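# Put a slip sheet and module in each crate

## Task

In every crate, lay exactly one slip sheet (a thin flat sheet) flat on the crate's floor and stand exactly one module (a small metal block) on top of that sheet, keeping the module the same side up as it is now. Afterwards, return each tool to the stand slot it came from, release it, and take the arm well away from all the tools.

## Robot and tools

Robot: a single six-joint arm whose wrist ends in a tool changer. It has no fingers of its own. It works by locking on one of three tools kept in a stand: grip50 (two fingers, up to 50 mm apart), grip85 (two fingers, up to 85 mm apart) and cup (suction). tool_id in the result shows grip50, grip85, cup or none. A locked tool is treated as part of the arm.

Frames: everything uses the scene frame. Its origin is on the table surface under the arm base, +z is up, and +y is to the left when facing along +x. The changer face has its own axes: its z points out away from the arm, and both grippers close along its x. Tool working points, in mm from the face center along face x, y, z: grip50 (0, -25, 180); grip85 (0, 0, 173) when closed, 13 mm closer to the face when fully open; cup rim center (0, 0, 175). Reported positions get less exact at long reach.

The row: every command is a row of 15 numbers in this order: x, y, z, qw, qx, qy, qz, lock, grip50_position, grip50_force_limit, grip50_speed, grip85_position, grip85_force_limit, grip85_speed, cup_suction. x, y, z are an absolute goal for the changer face center in metres, scene frame. qw..qz are an absolute goal orientation of the face, w first. Repeat the wanted quaternion in every row, since the reported one drifts. The last eight are unitless, each in [-1, 1]. lock: positive locks, negative unlocks, 0 keeps the last command; each takes about 1 s. Gripper position: +1 fully open, -1 closes until stopped (pads touch near -0.65 for grip50, -0.8 for grip85). force_limit: -1 is about 20 N, +1 about 185 N (grip50) or 235 N (grip85). speed: -1 about 20 mm/s, +1 about 150 mm/s. cup_suction above 0.01 is on; 0.01 or lower is off and vents the cup. A call is refused if the goal lies over 0.6 m from the last reported position along any face axis. Each control step, the goal is clipped to 100 mm and 16 degrees from the measured pose.

Tools:
- execute_actions {"actions": [...], "pictures": true/false}. The list holds zero or one item. Empty list: only report the state. {"rows": [up to 15 rows], "steps": up to 15}: each row lasts one 1/30 s step, the last row repeats; default 15 steps. {"steps": n} alone, n up to 300: a wait counted from the previous result.
- move {"target": one 15-number row (absolute pose plus tool numbers), "speed": m/s 0.002 to 0.5, default 0.25 (turning up to twice that in rad/s), "stop_force": optional N, 9 to 40}. It drives the face in a straight line lasting 0.5 to 10 s. With stop_force, the path halts when the wrist sensor feels that much extra push along the direction of travel, backs off two steps and holds; use it only at very low speed, not on turning moves, and leave it out when moving away from a contact. The result adds a move: line with the ending (done, off_target, moving, held, fault, contact), limits (paced means the goal was clipped; held means checks blocked some steps) and distance from target.
- wait {"seconds": 0 to 10}: lets the simulation run, nothing new sent.
- zoom_image {"camera": cam_head_left, cam_head_right or cam_wrist, "region": [x0, y0, x1, y1] in pixels, at most 504 by 504}: closer look at the latest picture. All cameras are 504x504.


Result lines: the changer face pose and velocities; Wrist force and Wrist torque in face axes (offset up to 4 N, noise, saturation near 50 N per axis; pressing on a surface reads as force pointing back into the arm); plate_near, locked, unlocked, in_stand, unlock_refused; grip50/grip85 object_status (0 moving, 1 blocked while opening, 2 blocked while closing, meaning a grip, 3 at goal or pads met, possibly on a thin part); position_measured counts (about 3 open; grip50 opening is (250 - counts) x 0.202 mm; grip85 roughly 78 = 60 mm, 130 = 40 mm, 180 = 20 mm, 230 closed); cup_suction_measured (1 is full vacuum) and cup_part_present. Tool readings show n/a until the tool is ready. A pose unreachable line or HELD marks rows the clearance check changed or blocked. Hand target is the pose the controller is heading to. The simulation keeps running while the operator thinks.

Taking a tool: place the face flat on the tool plate, centered within about 1 mm and aligned within about 1 degree, with face -y toward the fork's open side. When plate_near is 1, send lock +1 and wait for locked = 1. The tool then starts up; a gripper closes and reopens by itself. Lift 10 to 30 mm (about 20), slide at least 110 mm along face -y out of the fork, then rise. Returning: the same path backwards; when in_stand is 1, keep still, send lock -1, wait for unlocked = 1, then back away. Unlocking elsewhere is refused. Slots are 180 mm apart; fork arms sit 40 to 70 mm each side along face x, ends 45 mm toward the open side, tops 18 mm below the plate face.

Gripping: send -1 and keep it; a position change of 0.01 or more resets object_status. Cup: turn suction on, set the whole rim on a smooth flat area away from edges; the held part is drawn up to 12 mm in. To release, set it down, turn suction off, rise 15 mm.

Avoid: pushing past contact on this stiff arm; 150 N on anything or joint torque at its limit (wrist joints 26.6 N m) stops the arm for 10 s; holding loads until motors reach 85 °C; dropping, slipping, slamming, or knocking anything off the table. Loose objects may get nudged now and then.

Each tool is called after "Call:" as a command line: name --argument value for each argument, lists and objects as JSON in quotes; but a table of rows of numbers goes row by row, as --pt "numbers of a row", without its own name.

## Session

Call:
execute_actions --actions '[]'

Scene clock: 0.00 s of 9600.00 s.
end_effector_position=(+0.2369, +0.2200, +0.2522) locked=0 unlocked=1 plate_near=0 in_stand=0 unlock_refused=0 tool_id=none grip50_position_measured=n/a grip50_object_status=n/a grip85_position_measured=n/a grip85_object_status=n/a cup_suction_measured=n/a cup_part_present=n/a end_effector_quat_wxyz=(+0.045, +0.030, +0.989, +0.136) end_effector_velocity=(+0.000, +0.000, +0.000) end_effector_angular_velocity=(+0.001, -0.001, +0.000)
Joint positions: [ 0.195 -1.896  2.644 -2.468 -1.324 -2.877]
Joint velocities: [ 0.     0.    -0.    -0.001  0.001 -0.   ]
Wrist force (N, on the end effector, along its own x y z axes, offset not removed): no reading
Wrist torque (N m, same axes, about the end effector's origin, offset not removed): no reading
Hand target: +0.237, +0.220, +0.252; +0.045, +0.030, +0.989, +0.136

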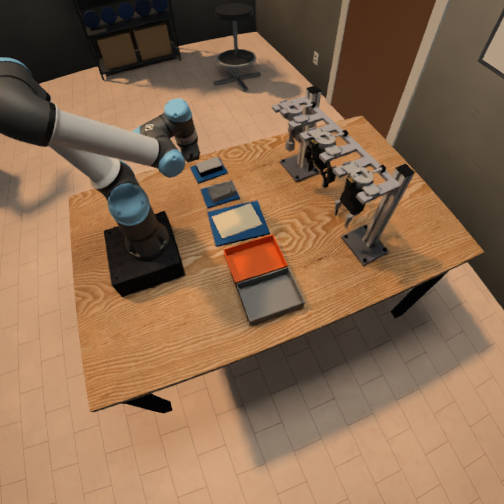

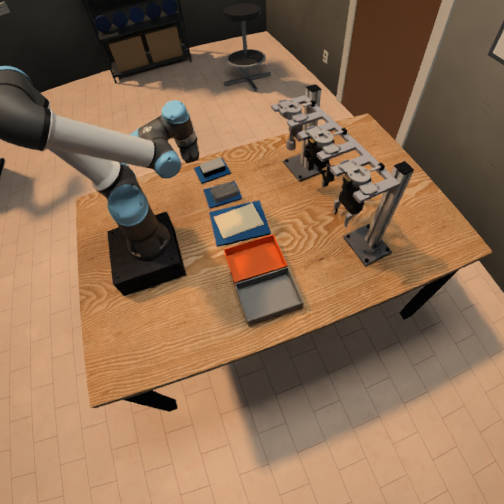

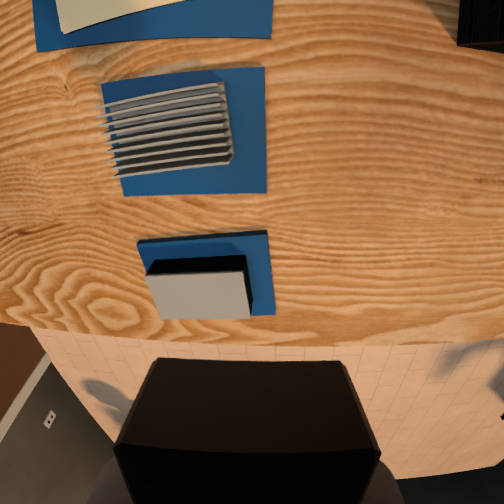

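Call:
zoom_image --camera "cam_head_left" --region '[260, 80, 430, 270]'

Call:
zoom_image --camera "cam_head_right" --region '[260, 80, 430, 270]'

Call:
zoom_image --camera "cam_head_left" --region '[170, 140, 320, 330]'

Region (260, 80, 430, 270) of cam_head_left's 504x504 image, scaled by 2.653, with more detail than that image has; it fills the left 451 columns of this view, and the rest is white.

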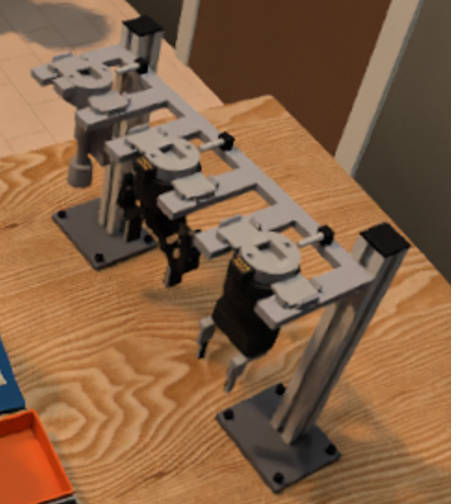

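Region (260, 80, 430, 270) of cam_head_right's 504x504 image, scaled by 2.653, with more detail than that image has; it fills the left 451 columns of this view, and the rest is white.

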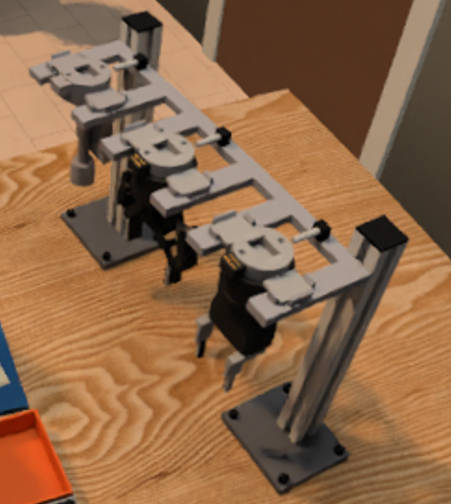

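Region (170, 140, 320, 330) of cam_head_left's 504x504 image, scaled by 2.653, with more detail than that image has; it fills the left 398 columns of this view, and the rest is white.

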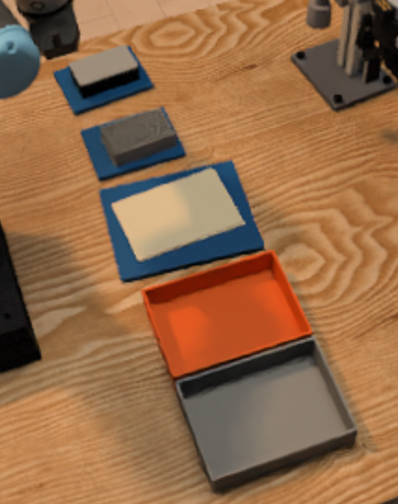

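Call:
move --target '[0.56,0.155,0.50,0,0.668,0.744,0,0,1,0,0,1,0,0,0]'

Scene clock: 23.07 s of 9600.00 s.
end_effector_position=(+0.5593, +0.1549, +0.5000) locked=0 unlocked=1 plate_near=0 in_stand=0 unlock_refused=0 tool_id=none grip50_position_measured=n/a grip50_object_status=n/a grip85_position_measured=n/a grip85_object_status=n/a cup_suction_measured=n/a cup_part_present=n/a end_effector_quat_wxyz=(+0.000, +0.668, +0.744, +0.000) end_effector_velocity=(+0.002, -0.000, +0.003) end_effector_angular_velocity=(-0.002, +0.002, -0.009)
Joint positions: [ 0.048 -1.399  1.433 -1.607 -1.571 -1.641]
Joint velocities: [ 0.     0.006 -0.014  0.011 -0.002  0.009]
Wrist force (N, on the end effector, along its own x y z axes, offset not removed): [2.4 1.0 0.4]
Wrist torque (N m, same axes, about the end effector's origin, offset not removed): [-0.08 -0.14 -0.04]
Hand target: +0.560, +0.155, +0.500; +0.000, +0.668, +0.744, +0.000
Off the commanded pose: 0.001 m, 0 deg.
move: done
camera_calibration (this result's frames):
cam_wrist: T_world_to_cam=[[-0.118082, 0.993003, -0.00105008, -0.084147], [0.94686, 0.112914, 0.301175, -0.642122], [0.299187, 0.0345692, -0.953568, 0.354078], [0, 0, 0, 1]] pos_world=[0.492128, 0.143822, 0.53094]

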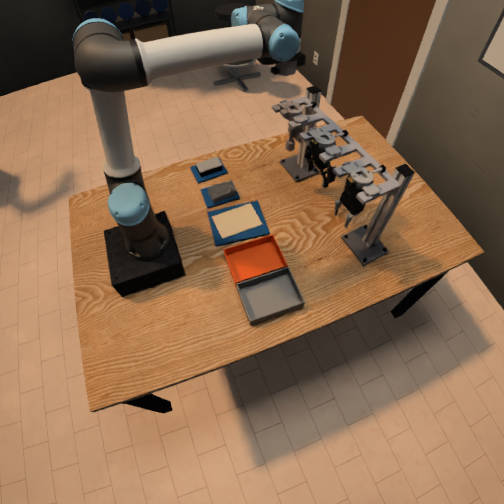

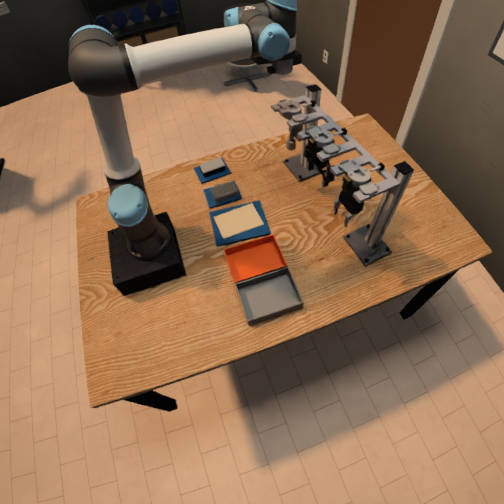

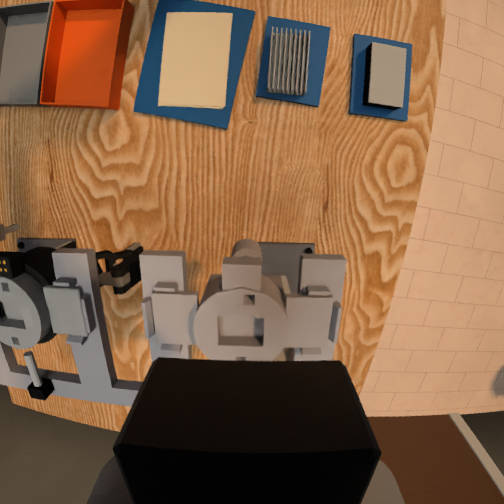

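Call:
move --target '[0.53,0.06,0.50,0,0.668,0.744,0,0,1,0,0,1,0,0,0]'

Call:
zoom_image --camera "cam_wrist" --region '[40, 200, 460, 370]'

Scene clock: 33.03 s of 9600.00 s.
end_effector_position=(+0.5301, +0.0603, +0.5000) locked=0 unlocked=1 plate_near=0 in_stand=0 unlock_refused=0 tool_id=none grip50_position_measured=n/a grip50_object_status=n/a grip85_position_measured=n/a grip85_object_status=n/a cup_suction_measured=n/a cup_part_present=n/a end_effector_quat_wxyz=(+0.000, +0.668, +0.744, +0.000) end_effector_velocity=(-0.000, -0.003, -0.000) end_effector_angular_velocity=(-0.000, -0.000, -0.001)
Joint positions: [-0.13  -1.512  1.56  -1.62  -1.571 -1.817]
Joint velocities: [-0.006 -0.002  0.003 -0.002 -0.    -0.005]
Wrist force (N, on the end effector, along its own x y z axes, offset not removed): [1.6 0.1 -0.4]
Wrist torque (N m, same axes, about the end effector's origin, offset not removed): [-0.30 -0.22 -0.05]
Hand target: +0.530, +0.060, +0.500; +0.000, +0.668, +0.744, +0.000
Off the commanded pose: 0.000 m, 0 deg.
move: done
camera_calibration (this result's frames):
cam_wrist: T_world_to_cam=[[-0.117222, 0.993105, -0.0010839, 0.00584805], [0.947264, 0.112138, 0.300193, -0.603532], [0.298245, 0.0341624, -0.953878, 0.366731], [0, 0, 0, 1]] pos_world=[0.463014, 0.0493429, 0.530999]

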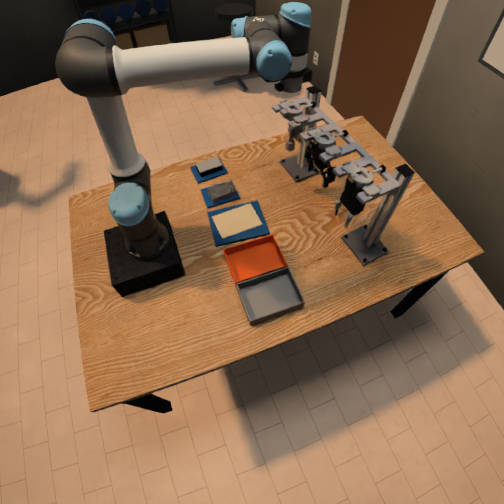

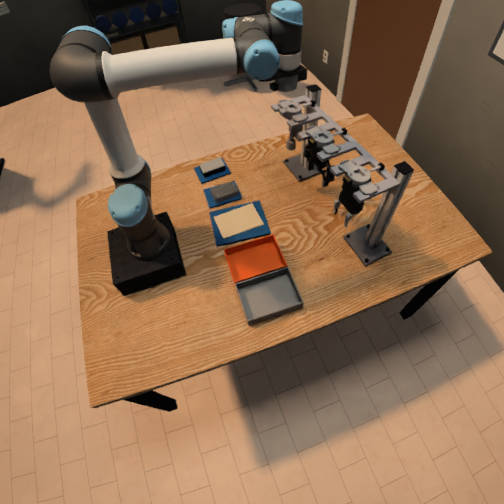

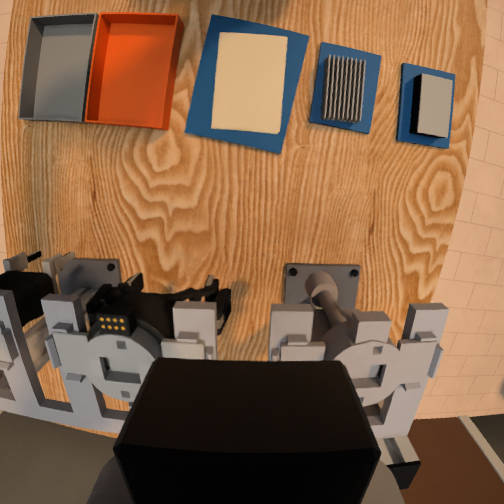

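Region (40, 200, 460, 370) of cam_wrist's 504x504 image, scaled by 1.200, with more detail than that image has; it fills the top 204 rows of this view, and the rest is white.

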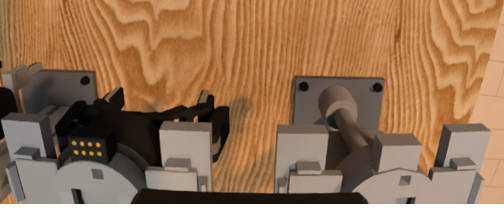

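Call:
move --target '[0.5482,0.1434,0.46,0,0.668,0.744,0,0,1,0,0,1,0,0,0]'

Scene clock: 42.40 s of 9600.00 s.
end_effector_position=(+0.5481, +0.1431, +0.4601) locked=0 unlocked=1 plate_near=0 in_stand=0 unlock_refused=0 tool_id=none grip50_position_measured=n/a grip50_object_status=n/a grip85_position_measured=n/a grip85_object_status=n/a cup_suction_measured=n/a cup_part_present=n/a end_effector_quat_wxyz=(-0.000, +0.668, +0.744, -0.000) end_effector_velocity=(+0.001, +0.002, -0.001) end_effector_angular_velocity=(-0.001, +0.001, -0.002)
Joint positions: [ 0.027 -1.423  1.564 -1.711 -1.571 -1.66 ]
Joint velocities: [ 0.003  0.004 -0.001 -0.001 -0.001  0.005]
Wrist force (N, on the end effector, along its own x y z axes, offset not removed): [3.3 0.4 -3.0]
Wrist torque (N m, same axes, about the end effector's origin, offset not removed): [-0.15 -0.29 -0.06]
Hand target: +0.548, +0.143, +0.460; -0.000, +0.668, +0.744, -0.000
Off the commanded pose: 0.000 m, 0 deg.
move: done
camera_calibration (this result's frames):
cam_wrist: T_world_to_cam=[[-0.117307, 0.993095, -0.000716137, -0.0744351], [0.947403, 0.112126, 0.299759, -0.617786], [0.297769, 0.0344854, -0.954015, 0.320787], [0, 0, 0, 1]] pos_world=[0.48104, 0.132129, 0.491169]

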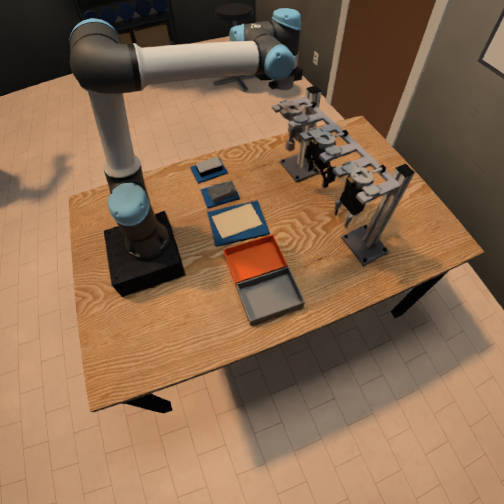

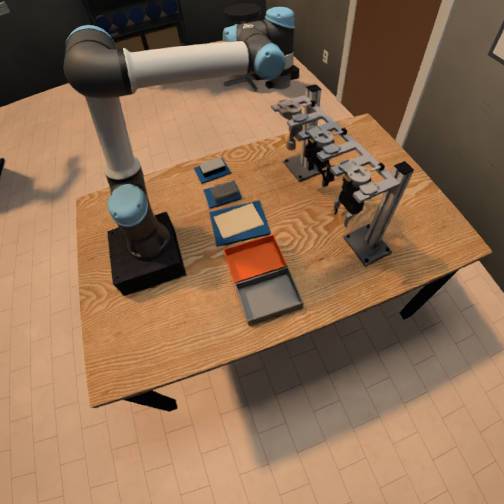

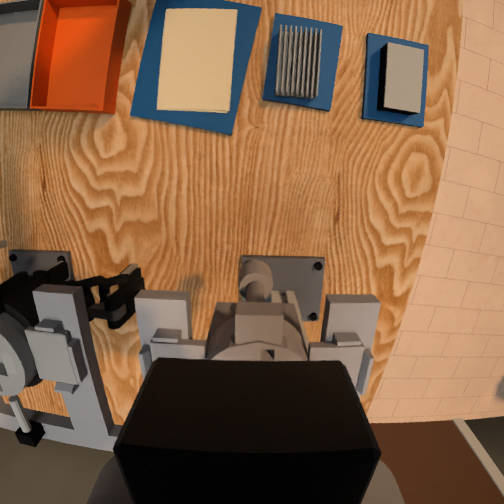

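Call:
move --target '[0.6006,0.1483,0.365,0,0.669,0.743,0,0,1,0,0,1,0,0,0]' --speed 0.15

Call:
move --target '[0.6006,0.1483,0.335,0,0.669,0.743,0,0,1,0,0,1,0,0,0]' --speed 0.005 --stop_force 12

Scene clock: 63.37 s of 9600.00 s.
end_effector_position=(+0.5965, +0.1478, +0.3722) locked=0 unlocked=1 plate_near=0 in_stand=0 unlock_refused=0 tool_id=none grip50_position_measured=n/a grip50_object_status=n/a grip85_position_measured=n/a grip85_object_status=n/a cup_suction_measured=n/a cup_part_present=n/a end_effector_quat_wxyz=(+0.001, +0.669, +0.743, +0.000) end_effector_velocity=(-0.000, +0.000, +0.001) end_effector_angular_velocity=(-0.001, -0.001, +0.001)
Joint positions: [ 0.034 -1.263  1.594 -1.904 -1.571 -1.651]
Joint velocities: [ 0.001 -0.001 -0.001  0.001 -0.001 -0.   ]
Wrist force (N, on the end effector, along its own x y z axes, offset not removed): [2.1 3.3 -29.6]
Wrist torque (N m, same axes, about the end effector's origin, offset not removed): [-0.14 -0.45 -0.16]
Hand target: +0.596, +0.148, +0.372; +0.000, +0.669, +0.743, +0.000
Off the commanded pose: 0.008 m, 0 deg.
FORCE FAULT: contact force on the arm reached its limit, and the arm stopped for 10 seconds. The contact can be on any part of the arm, not only on its tool. The arm's remaining commands of this call were not run. The arm holds still and accepts commands again. Move the arm away from the contact; if what it grips holds it there, let go first. Pushing or pulling that hard again can fault the arm again.
move: fault
camera_calibration (this result's frames):
cam_wrist: T_world_to_cam=[[-0.114659, 0.993404, -0.00107597, -0.0749232], [0.947172, 0.109649, 0.301399, -0.637876], [0.299529, 0.0335389, -0.953497, 0.221246], [0, 0, 0, 1]] pos_world=[0.529318, 0.136951, 0.403133]

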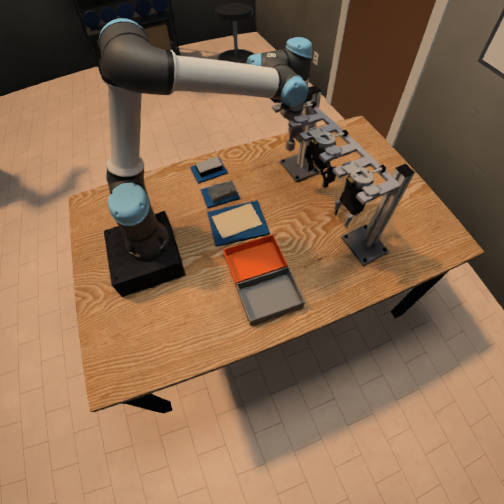

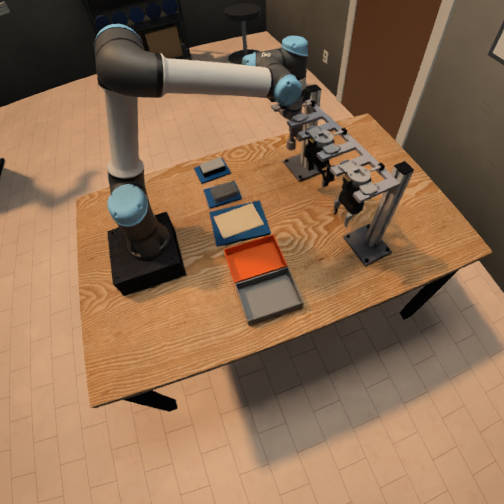

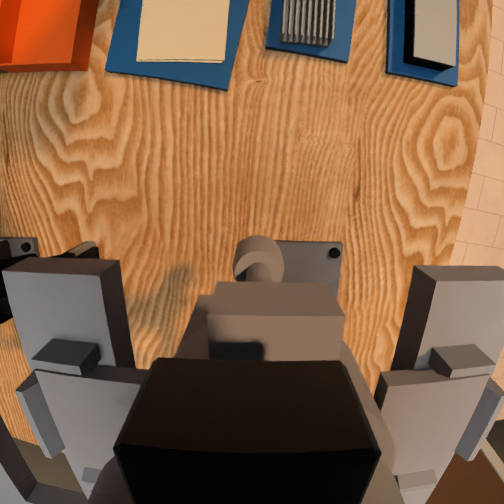

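not run: a fault stop came before this call.

Call:
move --target '[0.5986,0.1526,0.380,0,0.6724,0.7402,0,0,1,0,0,1,0,0,0]' --speed 0.03

Call:
move --target '[0.5986,0.1526,0.345,0,0.6724,0.7402,0,0,1,0,0,1,0,0,0]' --speed 0.004 --stop_force 12

Scene clock: 73.43 s of 9600.00 s.
end_effector_position=(+0.5985, +0.1524, +0.3797) locked=0 unlocked=1 plate_near=0 in_stand=0 unlock_refused=0 tool_id=none grip50_position_measured=n/a grip50_object_status=n/a grip85_position_measured=n/a grip85_object_status=n/a cup_suction_measured=n/a cup_part_present=n/a end_effector_quat_wxyz=(+0.000, +0.672, +0.740, +0.000) end_effector_velocity=(+0.001, +0.001, +0.002) end_effector_angular_velocity=(-0.000, +0.002, -0.004)
Joint positions: [ 0.041 -1.261  1.571 -1.881 -1.571 -1.635]
Joint velocities: [ 0.001  0.001 -0.007  0.007 -0.     0.005]
Wrist force (N, on the end effector, along its own x y z axes, offset not removed): [1.2 -0.9 -2.1]
Wrist torque (N m, same axes, about the end effector's origin, offset not removed): [-0.25 -0.25 -0.11]
Hand target: +0.599, +0.153, +0.380; -0.000, +0.672, +0.740, -0.000
Off the commanded pose: 0.000 m, 0 deg.
move: done
camera_calibration (this result's frames):
cam_wrist: T_world_to_cam=[[-0.106045, 0.994361, -0.000886937, -0.0846802], [0.948516, 0.101424, 0.300052, -0.641581], [0.29845, 0.0309779, -0.953922, 0.228866], [0, 0, 0, 1]] pos_world=[0.531265, 0.142184, 0.410753]

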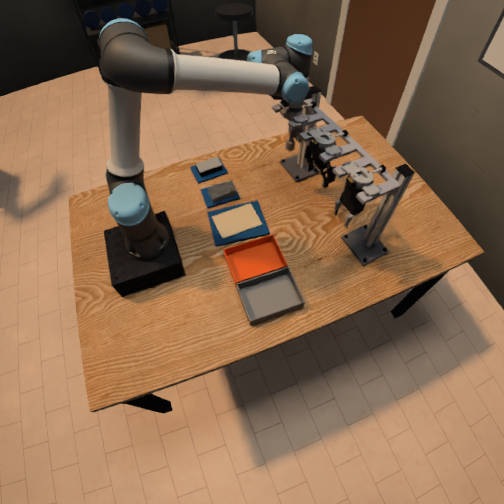

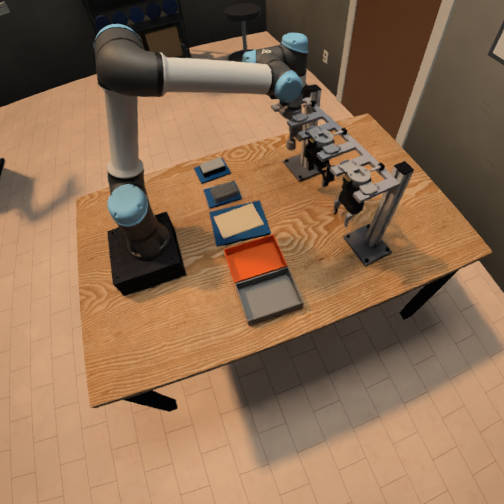

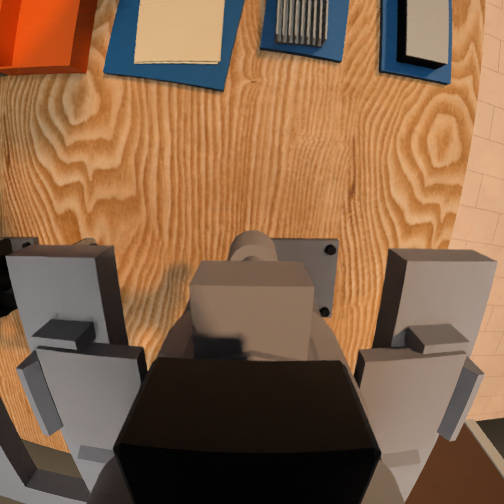

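Scene clock: 78.43 s of 9600.00 s.
end_effector_position=(+0.5986, +0.1525, +0.3613) locked=0 unlocked=1 plate_near=1 in_stand=1 unlock_refused=0 tool_id=none grip50_position_measured=n/a grip50_object_status=n/a grip85_position_measured=n/a grip85_object_status=n/a cup_suction_measured=n/a cup_part_present=n/a end_effector_quat_wxyz=(+0.000, +0.672, +0.740, +0.000) end_effector_velocity=(-0.000, +0.000, -0.000) end_effector_angular_velocity=(-0.001, +0.003, +0.001)
Joint positions: [ 0.041 -1.246  1.601 -1.926 -1.571 -1.635]
Joint velocities: [ 0.     0.    -0.001  0.004 -0.001 -0.   ]
Wrist force (N, on the end effector, along its own x y z axes, offset not removed): [-0.2 -17.3 -34.3]
Wrist torque (N m, same axes, about the end effector's origin, offset not removed): [-0.50 0.24 -0.89]
Hand target: +0.599, +0.153, +0.362; +0.000, +0.672, +0.740, +0.000
Off the commanded pose: 0.016 m, 0 deg.
move: contact
camera_calibration (this result's frames):
cam_wrist: T_world_to_cam=[[-0.105888, 0.994378, -0.000904682, -0.0848723], [0.948457, 0.101271, 0.300289, -0.636184], [0.298692, 0.0309388, -0.953848, 0.211107], [0, 0, 0, 1]] pos_world=[0.53135, 0.142291, 0.392326]

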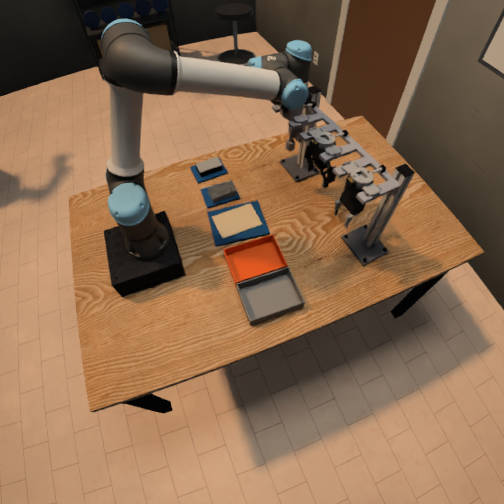

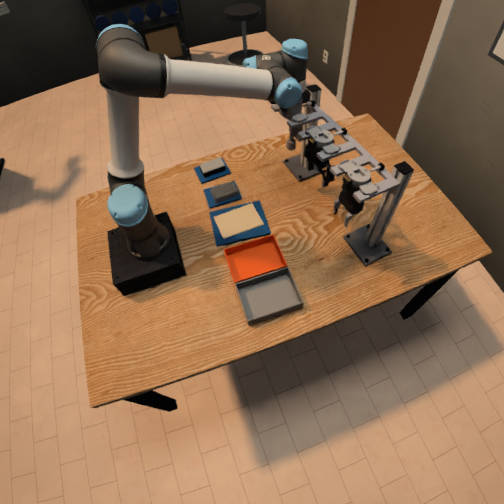

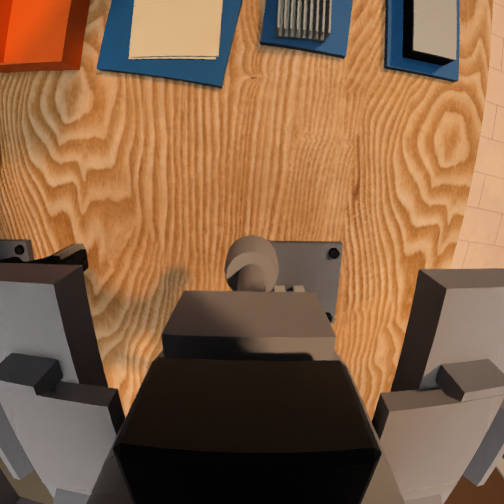

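Call:
execute_actions --actions '[{"rows":[[0.5982,0.1525,0.362,0,0.670,0.7424,0,1,1,0,0,1,0,0,0]]}]' --pictures false

Call:
execute_actions --actions '[{"steps":25}]' --pictures false

Scene clock: 82.70 s of 9600.00 s.
end_effector_position=(+0.5982, +0.1525, +0.3620) locked=0 unlocked=0 plate_near=1 in_stand=1 unlock_refused=0 tool_id=none grip50_position_measured=n/a grip50_object_status=n/a grip85_position_measured=n/a grip85_object_status=n/a cup_suction_measured=n/a cup_part_present=n/a end_effector_quat_wxyz=(+0.000, +0.670, +0.742, +0.000) end_effector_velocity=(-0.000, -0.000, -0.000) end_effector_angular_velocity=(+0.001, +0.002, +0.001)
Joint positions: [ 0.041 -1.248  1.601 -1.924 -1.571 -1.641]
Joint velocities: [-0.    -0.     0.001  0.001  0.001 -0.002]
Wrist force (N, on the end effector, along its own x y z axes, offset not removed): [0.9 -0.3 0.0]
Wrist torque (N m, same axes, about the end effector's origin, offset not removed): [-0.17 -0.06 -0.01]
Hand target: +0.598, +0.153, +0.362; +0.000, +0.670, +0.742, -0.000
Off the commanded pose: 0.000 m, 0 deg.
Steps of this call (steps 1 to 113: nothing new was sent; steps 114 to 128: all 15 steps of this action). Readings (end_effector_position | what the end effector reports):
114: (+0.5986, +0.1525, +0.3616) | locked=0 unlocked=0 plate_near=1 in_stand=1 unlock_refused=0 tool_id=none grip50_position_measured=n/a grip50_object_status=n/a grip85_position_measured=n/a grip85_object_status=n/a cup_suction_measured=n/a cup_part_present=n/a
115: (+0.5986, +0.1525, +0.3616) | locked=0 unlocked=0 plate_near=1 in_stand=1 unlock_refused=0 tool_id=none grip50_position_measured=n/a grip50_object_status=n/a grip85_position_measured=n/a grip85_object_status=n/a cup_suction_measured=n/a cup_part_present=n/a
117: (+0.5985, +0.1525, +0.3618) | locked=0 unlocked=0 plate_near=1 in_stand=1 unlock_refused=0 tool_id=none grip50_position_measured=n/a grip50_object_status=n/a grip85_position_measured=n/a grip85_object_status=n/a cup_suction_measured=n/a cup_part_present=n/a
121: (+0.5983, +0.1525, +0.3619) | locked=0 unlocked=0 plate_near=1 in_stand=1 unlock_refused=0 tool_id=none grip50_position_measured=n/a grip50_object_status=n/a grip85_position_measured=n/a grip85_object_status=n/a cup_suction_measured=n/a cup_part_present=n/a
128: the state above

Scene clock: 83.53 s of 9600.00 s.
end_effector_position=(+0.5982, +0.1525, +0.3620) locked=1 unlocked=0 plate_near=1 in_stand=1 unlock_refused=0 tool_id=cup grip50_position_measured=n/a grip50_object_status=n/a grip85_position_measured=n/a grip85_object_status=n/a cup_suction_measured=n/a cup_part_present=n/a end_effector_quat_wxyz=(-0.000, +0.670, +0.742, -0.000) end_effector_velocity=(+0.000, +0.000, -0.000) end_effector_angular_velocity=(-0.001, -0.001, +0.000)
Joint positions: [ 0.041 -1.248  1.601 -1.924 -1.571 -1.641]
Joint velocities: [ 0.     0.001 -0.001 -0.001 -0.001 -0.   ]
Wrist force (N, on the end effector, along its own x y z axes, offset not removed): [1.1 -0.3 -0.4]
Wrist torque (N m, same axes, about the end effector's origin, offset not removed): [-0.18 -0.32 -0.18]
Hand target: +0.598, +0.153, +0.362; +0.000, +0.670, +0.742, -0.000
Off the commanded pose: 0.000 m, 0 deg.
Steps of this call (steps 1 to 25: nothing new was sent). Readings (end_effector_position | what the end effector reports):
1: (+0.5982, +0.1525, +0.3620) | locked=0 unlocked=0 plate_near=1 in_stand=1 unlock_refused=0 tool_id=none grip50_position_measured=n/a grip50_object_status=n/a grip85_position_measured=n/a grip85_object_status=n/a cup_suction_measured=n/a cup_part_present=n/a
2: (+0.5982, +0.1525, +0.3620) | locked=0 unlocked=0 plate_near=1 in_stand=1 unlock_refused=0 tool_id=none grip50_position_measured=n/a grip50_object_status=n/a grip85_position_measured=n/a grip85_object_status=n/a cup_suction_measured=n/a cup_part_present=n/a
4: (+0.5982, +0.1525, +0.3620) | locked=0 unlocked=0 plate_near=1 in_stand=1 unlock_refused=0 tool_id=none grip50_position_measured=n/a grip50_object_status=n/a grip85_position_measured=n/a grip85_object_status=n/a cup_suction_measured=n/a cup_part_present=n/a
8: (+0.5982, +0.1525, +0.3619) | locked=0 unlocked=0 plate_near=1 in_stand=1 unlock_refused=0 tool_id=none grip50_position_measured=n/a grip50_object_status=n/a grip85_position_measured=n/a grip85_object_status=n/a cup_suction_measured=n/a cup_part_present=n/a
25: the state above

Call:
move --target '[0.5982,0.1525,0.382,0,0.670,0.7424,0,0,1,0,0,1,0,0,0]' --speed 0.05

Call:
move --target '[0.4788,0.1403,0.382,0,0.670,0.7424,0,0,1,0,0,1,0,0,0]' --speed 0.12

Call:
move --target '[0.33,-0.12,0.40,0,0.7071,0.7071,0,0,1,0,0,1,0,0,0]'

Scene clock: 90.00 s of 9600.00 s.
end_effector_position=(+0.5982, +0.1525, +0.3817) locked=1 unlocked=0 plate_near=1 in_stand=0 unlock_refused=0 tool_id=cup grip50_position_measured=n/a grip50_object_status=n/a grip85_position_measured=n/a grip85_object_status=n/a cup_suction_measured=0.01 cup_part_present=0 end_effector_quat_wxyz=(+0.000, +0.670, +0.742, +0.000) end_effector_velocity=(-0.000, +0.001, +0.003) end_effector_angular_velocity=(-0.001, -0.001, +0.002)
Joint positions: [ 0.041 -1.263  1.568 -1.877 -1.571 -1.641]
Joint velocities: [ 0.002 -0.002 -0.005  0.006 -0.001 -0.   ]
Wrist force (N, on the end effector, along its own x y z axes, offset not removed): [0.3 -0.1 -1.2]
Wrist torque (N m, same axes, about the end effector's origin, offset not removed): [-0.21 -0.11 -0.02]
Hand target: +0.598, +0.152, +0.382; +0.000, +0.670, +0.742, +0.000
Off the commanded pose: 0.000 m, 0 deg.
move: done
camera_calibration (this result's frames):
cam_wrist: T_world_to_cam=[[-0.112193, 0.993686, -0.000891631, -0.0810019], [0.947879, 0.10729, 0.300023, -0.64236], [0.298225, 0.0328154, -0.953931, 0.230703], [0, 0, 0, 1]] pos_world=[0.53099, 0.141839, 0.412725]

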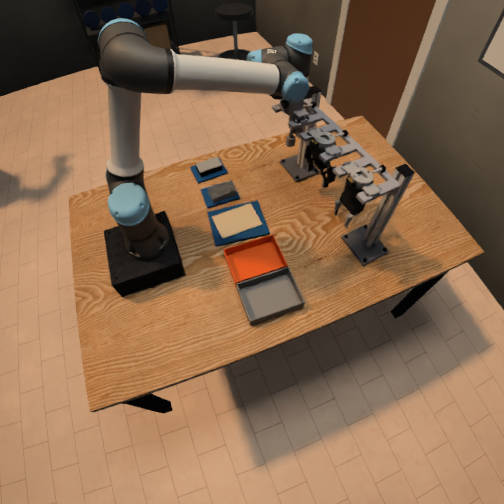

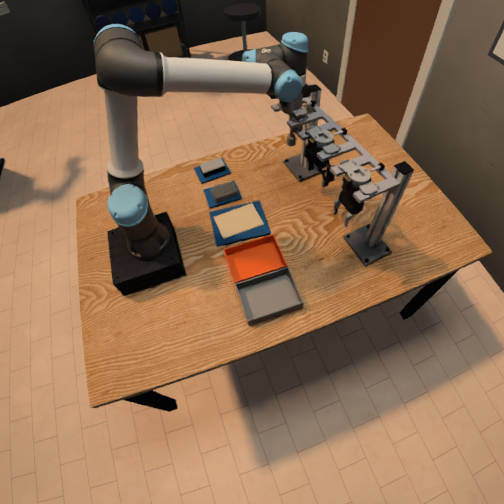

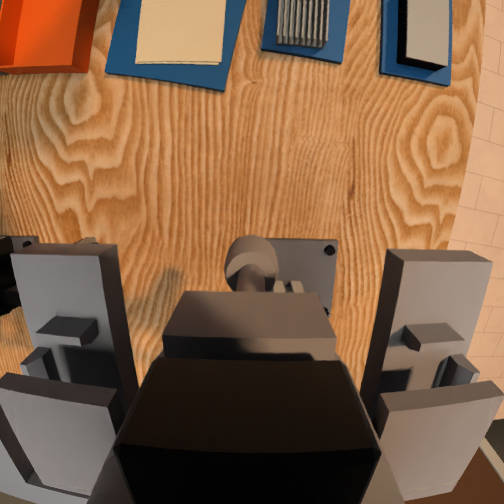

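Scene clock: 91.57 s of 9600.00 s.
end_effector_position=(+0.4792, +0.1404, +0.3819) locked=1 unlocked=0 plate_near=1 in_stand=0 unlock_refused=0 tool_id=cup grip50_position_measured=n/a grip50_object_status=n/a grip85_position_measured=n/a grip85_object_status=n/a cup_suction_measured=0.01 cup_part_present=0 end_effector_quat_wxyz=(+0.000, +0.670, +0.742, -0.000) end_effector_velocity=(-0.002, +0.000, +0.001) end_effector_angular_velocity=(+0.001, -0.003, +0.001)
Joint positions: [ 0.024 -1.538  1.896 -1.929 -1.571 -1.658]
Joint velocities: [ 0.    -0.007  0.005 -0.002  0.001 -0.001]
Wrist force (N, on the end effector, along its own x y z axes, offset not removed): [0.9 -0.5 -1.6]
Wrist torque (N m, same axes, about the end effector's origin, offset not removed): [-0.24 -0.17 -0.15]
Hand target: +0.479, +0.140, +0.382; +0.000, +0.670, +0.742, +0.000
Off the commanded pose: 0.000 m, 0 deg.
move: done
camera_calibration (this result's frames):
cam_wrist: T_world_to_cam=[[-0.112189, 0.993686, -0.000911929, -0.0822988], [0.947893, 0.107294, 0.299979, -0.528321], [0.298183, 0.03279, -0.953945, 0.266832], [0, 0, 0, 1]] pos_world=[0.411994, 0.129716, 0.412954]

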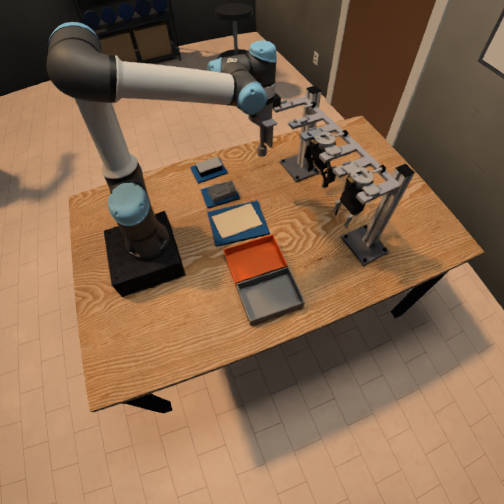

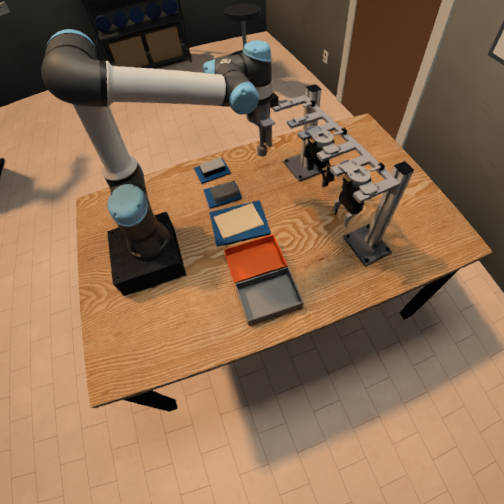

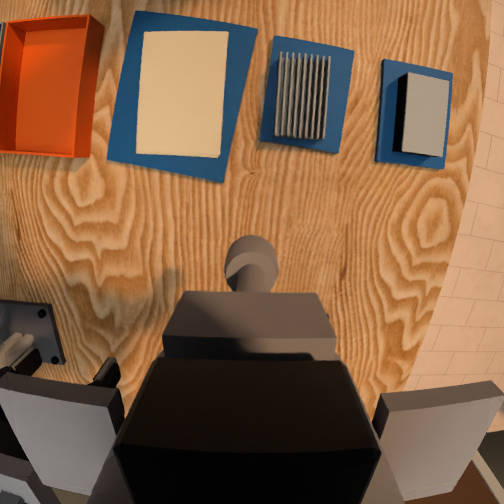

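Scene clock: 93.50 s of 9600.00 s.
end_effector_position=(+0.3302, -0.1198, +0.3999) locked=1 unlocked=0 plate_near=1 in_stand=0 unlock_refused=0 tool_id=cup grip50_position_measured=n/a grip50_object_status=n/a grip85_position_measured=n/a grip85_object_status=n/a cup_suction_measured=0.01 cup_part_present=0 end_effector_quat_wxyz=(+0.001, +0.707, +0.707, -0.000) end_effector_velocity=(-0.001, -0.002, +0.000) end_effector_angular_velocity=(+0.001, -0.001, +0.001)
Joint positions: [-0.728 -1.949  2.18  -1.804 -1.571 -2.308]
Joint velocities: [-0.008 -0.002  0.     0.002  0.002 -0.009]
Wrist force (N, on the end effector, along its own x y z axes, offset not removed): [2.1 -0.2 -0.2]
Wrist torque (N m, same axes, about the end effector's origin, offset not removed): [-0.22 -0.22 -0.02]
Hand target: +0.330, -0.120, +0.400; +0.001, +0.707, +0.707, +0.000
Off the commanded pose: 0.000 m, 0 deg.
move: done
camera_calibration (this result's frames):
cam_wrist: T_world_to_cam=[[-0.0099671, 0.999949, -0.00186469, 0.126941], [0.953626, 0.0100664, 0.300824, -0.378458], [0.300828, 0.00122013, -0.953678, 0.33222], [0, 0, 0, 1]] pos_world=[0.262232, -0.123531, 0.430917]

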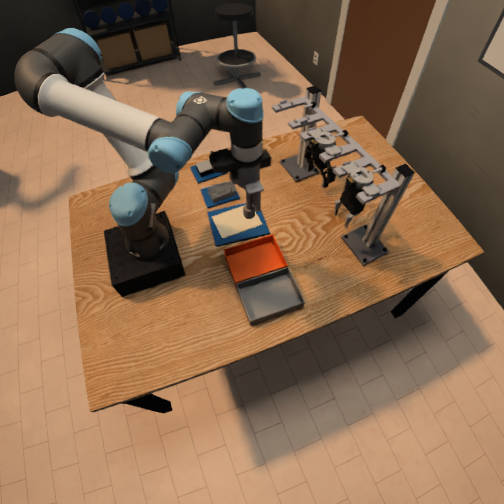

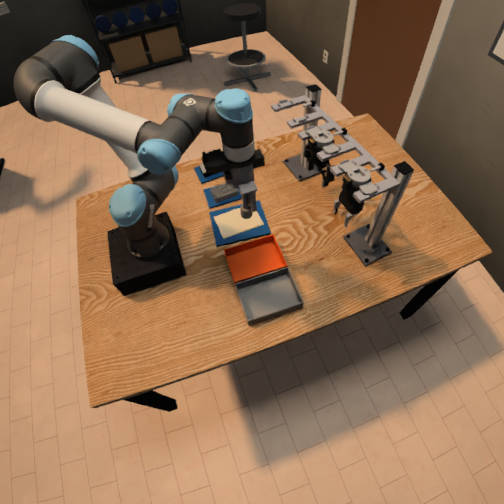

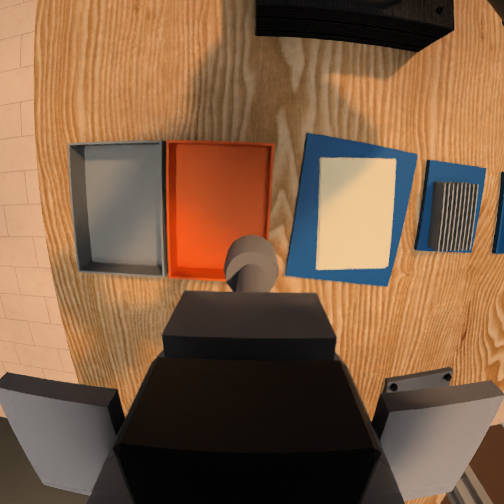

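Call:
move --target '[0.3394,0.033,0.205,0,0.6915,0.7224,0,0,1,0,0,1,0,0,0]'

Call:
move --target '[0.3394,0.033,0.165,0,0.6915,0.7224,0,0,1,0,0,1,0,0,1]' --speed 0.012 --stop_force 10

Scene clock: 109.17 s of 9600.00 s.
end_effector_position=(+0.3395, +0.0329, +0.2049) locked=1 unlocked=0 plate_near=1 in_stand=0 unlock_refused=0 tool_id=cup grip50_position_measured=n/a grip50_object_status=n/a grip85_position_measured=n/a grip85_object_status=n/a cup_suction_measured=0.01 cup_part_present=0 end_effector_quat_wxyz=(-0.001, +0.691, +0.722, +0.000) end_effector_velocity=(+0.001, +0.001, -0.002) end_effector_angular_velocity=(-0.003, -0.002, +0.000)
Joint positions: [-0.296 -1.619  2.548 -2.499 -1.57  -1.92 ]
Joint velocities: [ 0.006  0.009  0.    -0.012 -0.002  0.005]
Wrist force (N, on the end effector, along its own x y z axes, offset not removed): [1.1 1.7 -2.6]
Wrist torque (N m, same axes, about the end effector's origin, offset not removed): [-0.10 -0.13 -0.03]
Hand target: +0.340, +0.033, +0.205; -0.000, +0.691, +0.722, +0.000
Off the commanded pose: 0.000 m, 0 deg.
move: done
camera_calibration (this result's frames):
cam_wrist: T_world_to_cam=[[-0.0537206, 0.998556, 0.0000347904, -0.01152], [0.952815, 0.0512494, 0.299195, -0.330975], [0.298761, 0.0161061, -0.954192, 0.143581], [0, 0, 0, 1]] pos_world=[0.271843, 0.0261531, 0.23603]

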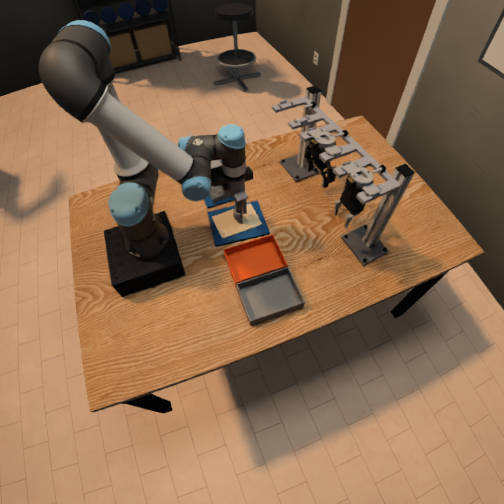

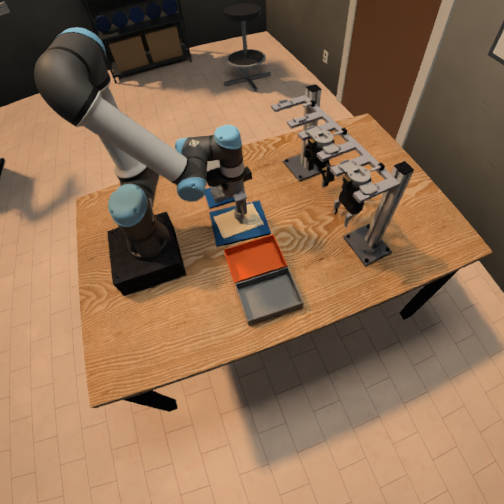

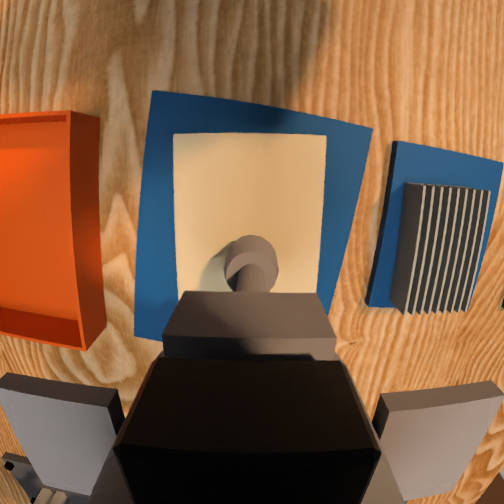

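Scene clock: 111.90 s of 9600.00 s.
end_effector_position=(+0.3394, +0.0330, +0.1767) locked=1 unlocked=0 plate_near=1 in_stand=0 unlock_refused=0 tool_id=cup grip50_position_measured=n/a grip50_object_status=n/a grip85_position_measured=n/a grip85_object_status=n/a cup_suction_measured=0.89 cup_part_present=1 end_effector_quat_wxyz=(-0.000, +0.691, +0.722, -0.000) end_effector_velocity=(-0.001, +0.000, +0.002) end_effector_angular_velocity=(+0.001, +0.004, +0.001)
Joint positions: [-0.296 -1.517  2.578 -2.632 -1.571 -1.919]
Joint velocities: [ 0.001 -0.01  -0.003  0.017 -0.001 -0.   ]
Wrist force (N, on the end effector, along its own x y z axes, offset not removed): [5.7 -9.3 -49.6]
Wrist torque (N m, same axes, about the end effector's origin, offset not removed): [1.50 0.16 0.00]
Hand target: +0.339, +0.033, +0.177; -0.000, +0.691, +0.722, -0.000
Off the commanded pose: 0.012 m, 0 deg.
move: contact
camera_calibration (this result's frames):
cam_wrist: T_world_to_cam=[[-0.0537359, 0.998555, -0.000599904, -0.0115096], [0.952673, 0.0514468, 0.299612, -0.322454], [0.29921, 0.0155284, -0.954061, 0.116488], [0, 0, 0, 1]] pos_world=[0.27172, 0.0262733, 0.207741]

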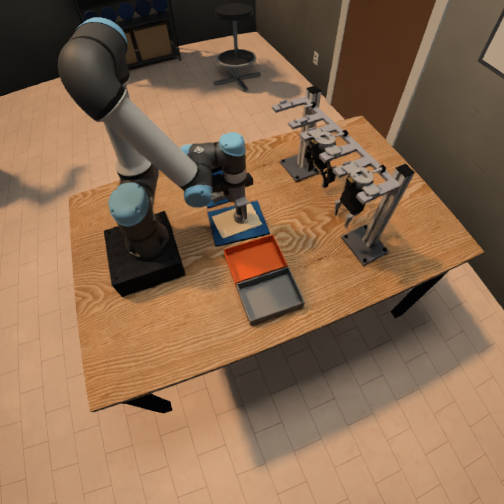

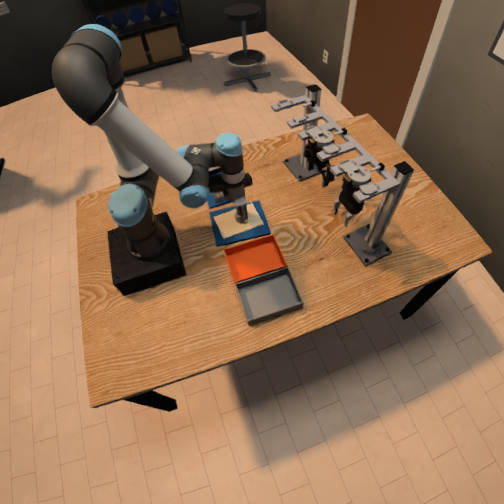

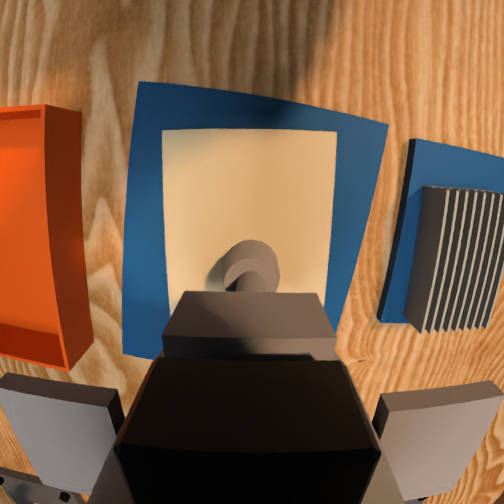

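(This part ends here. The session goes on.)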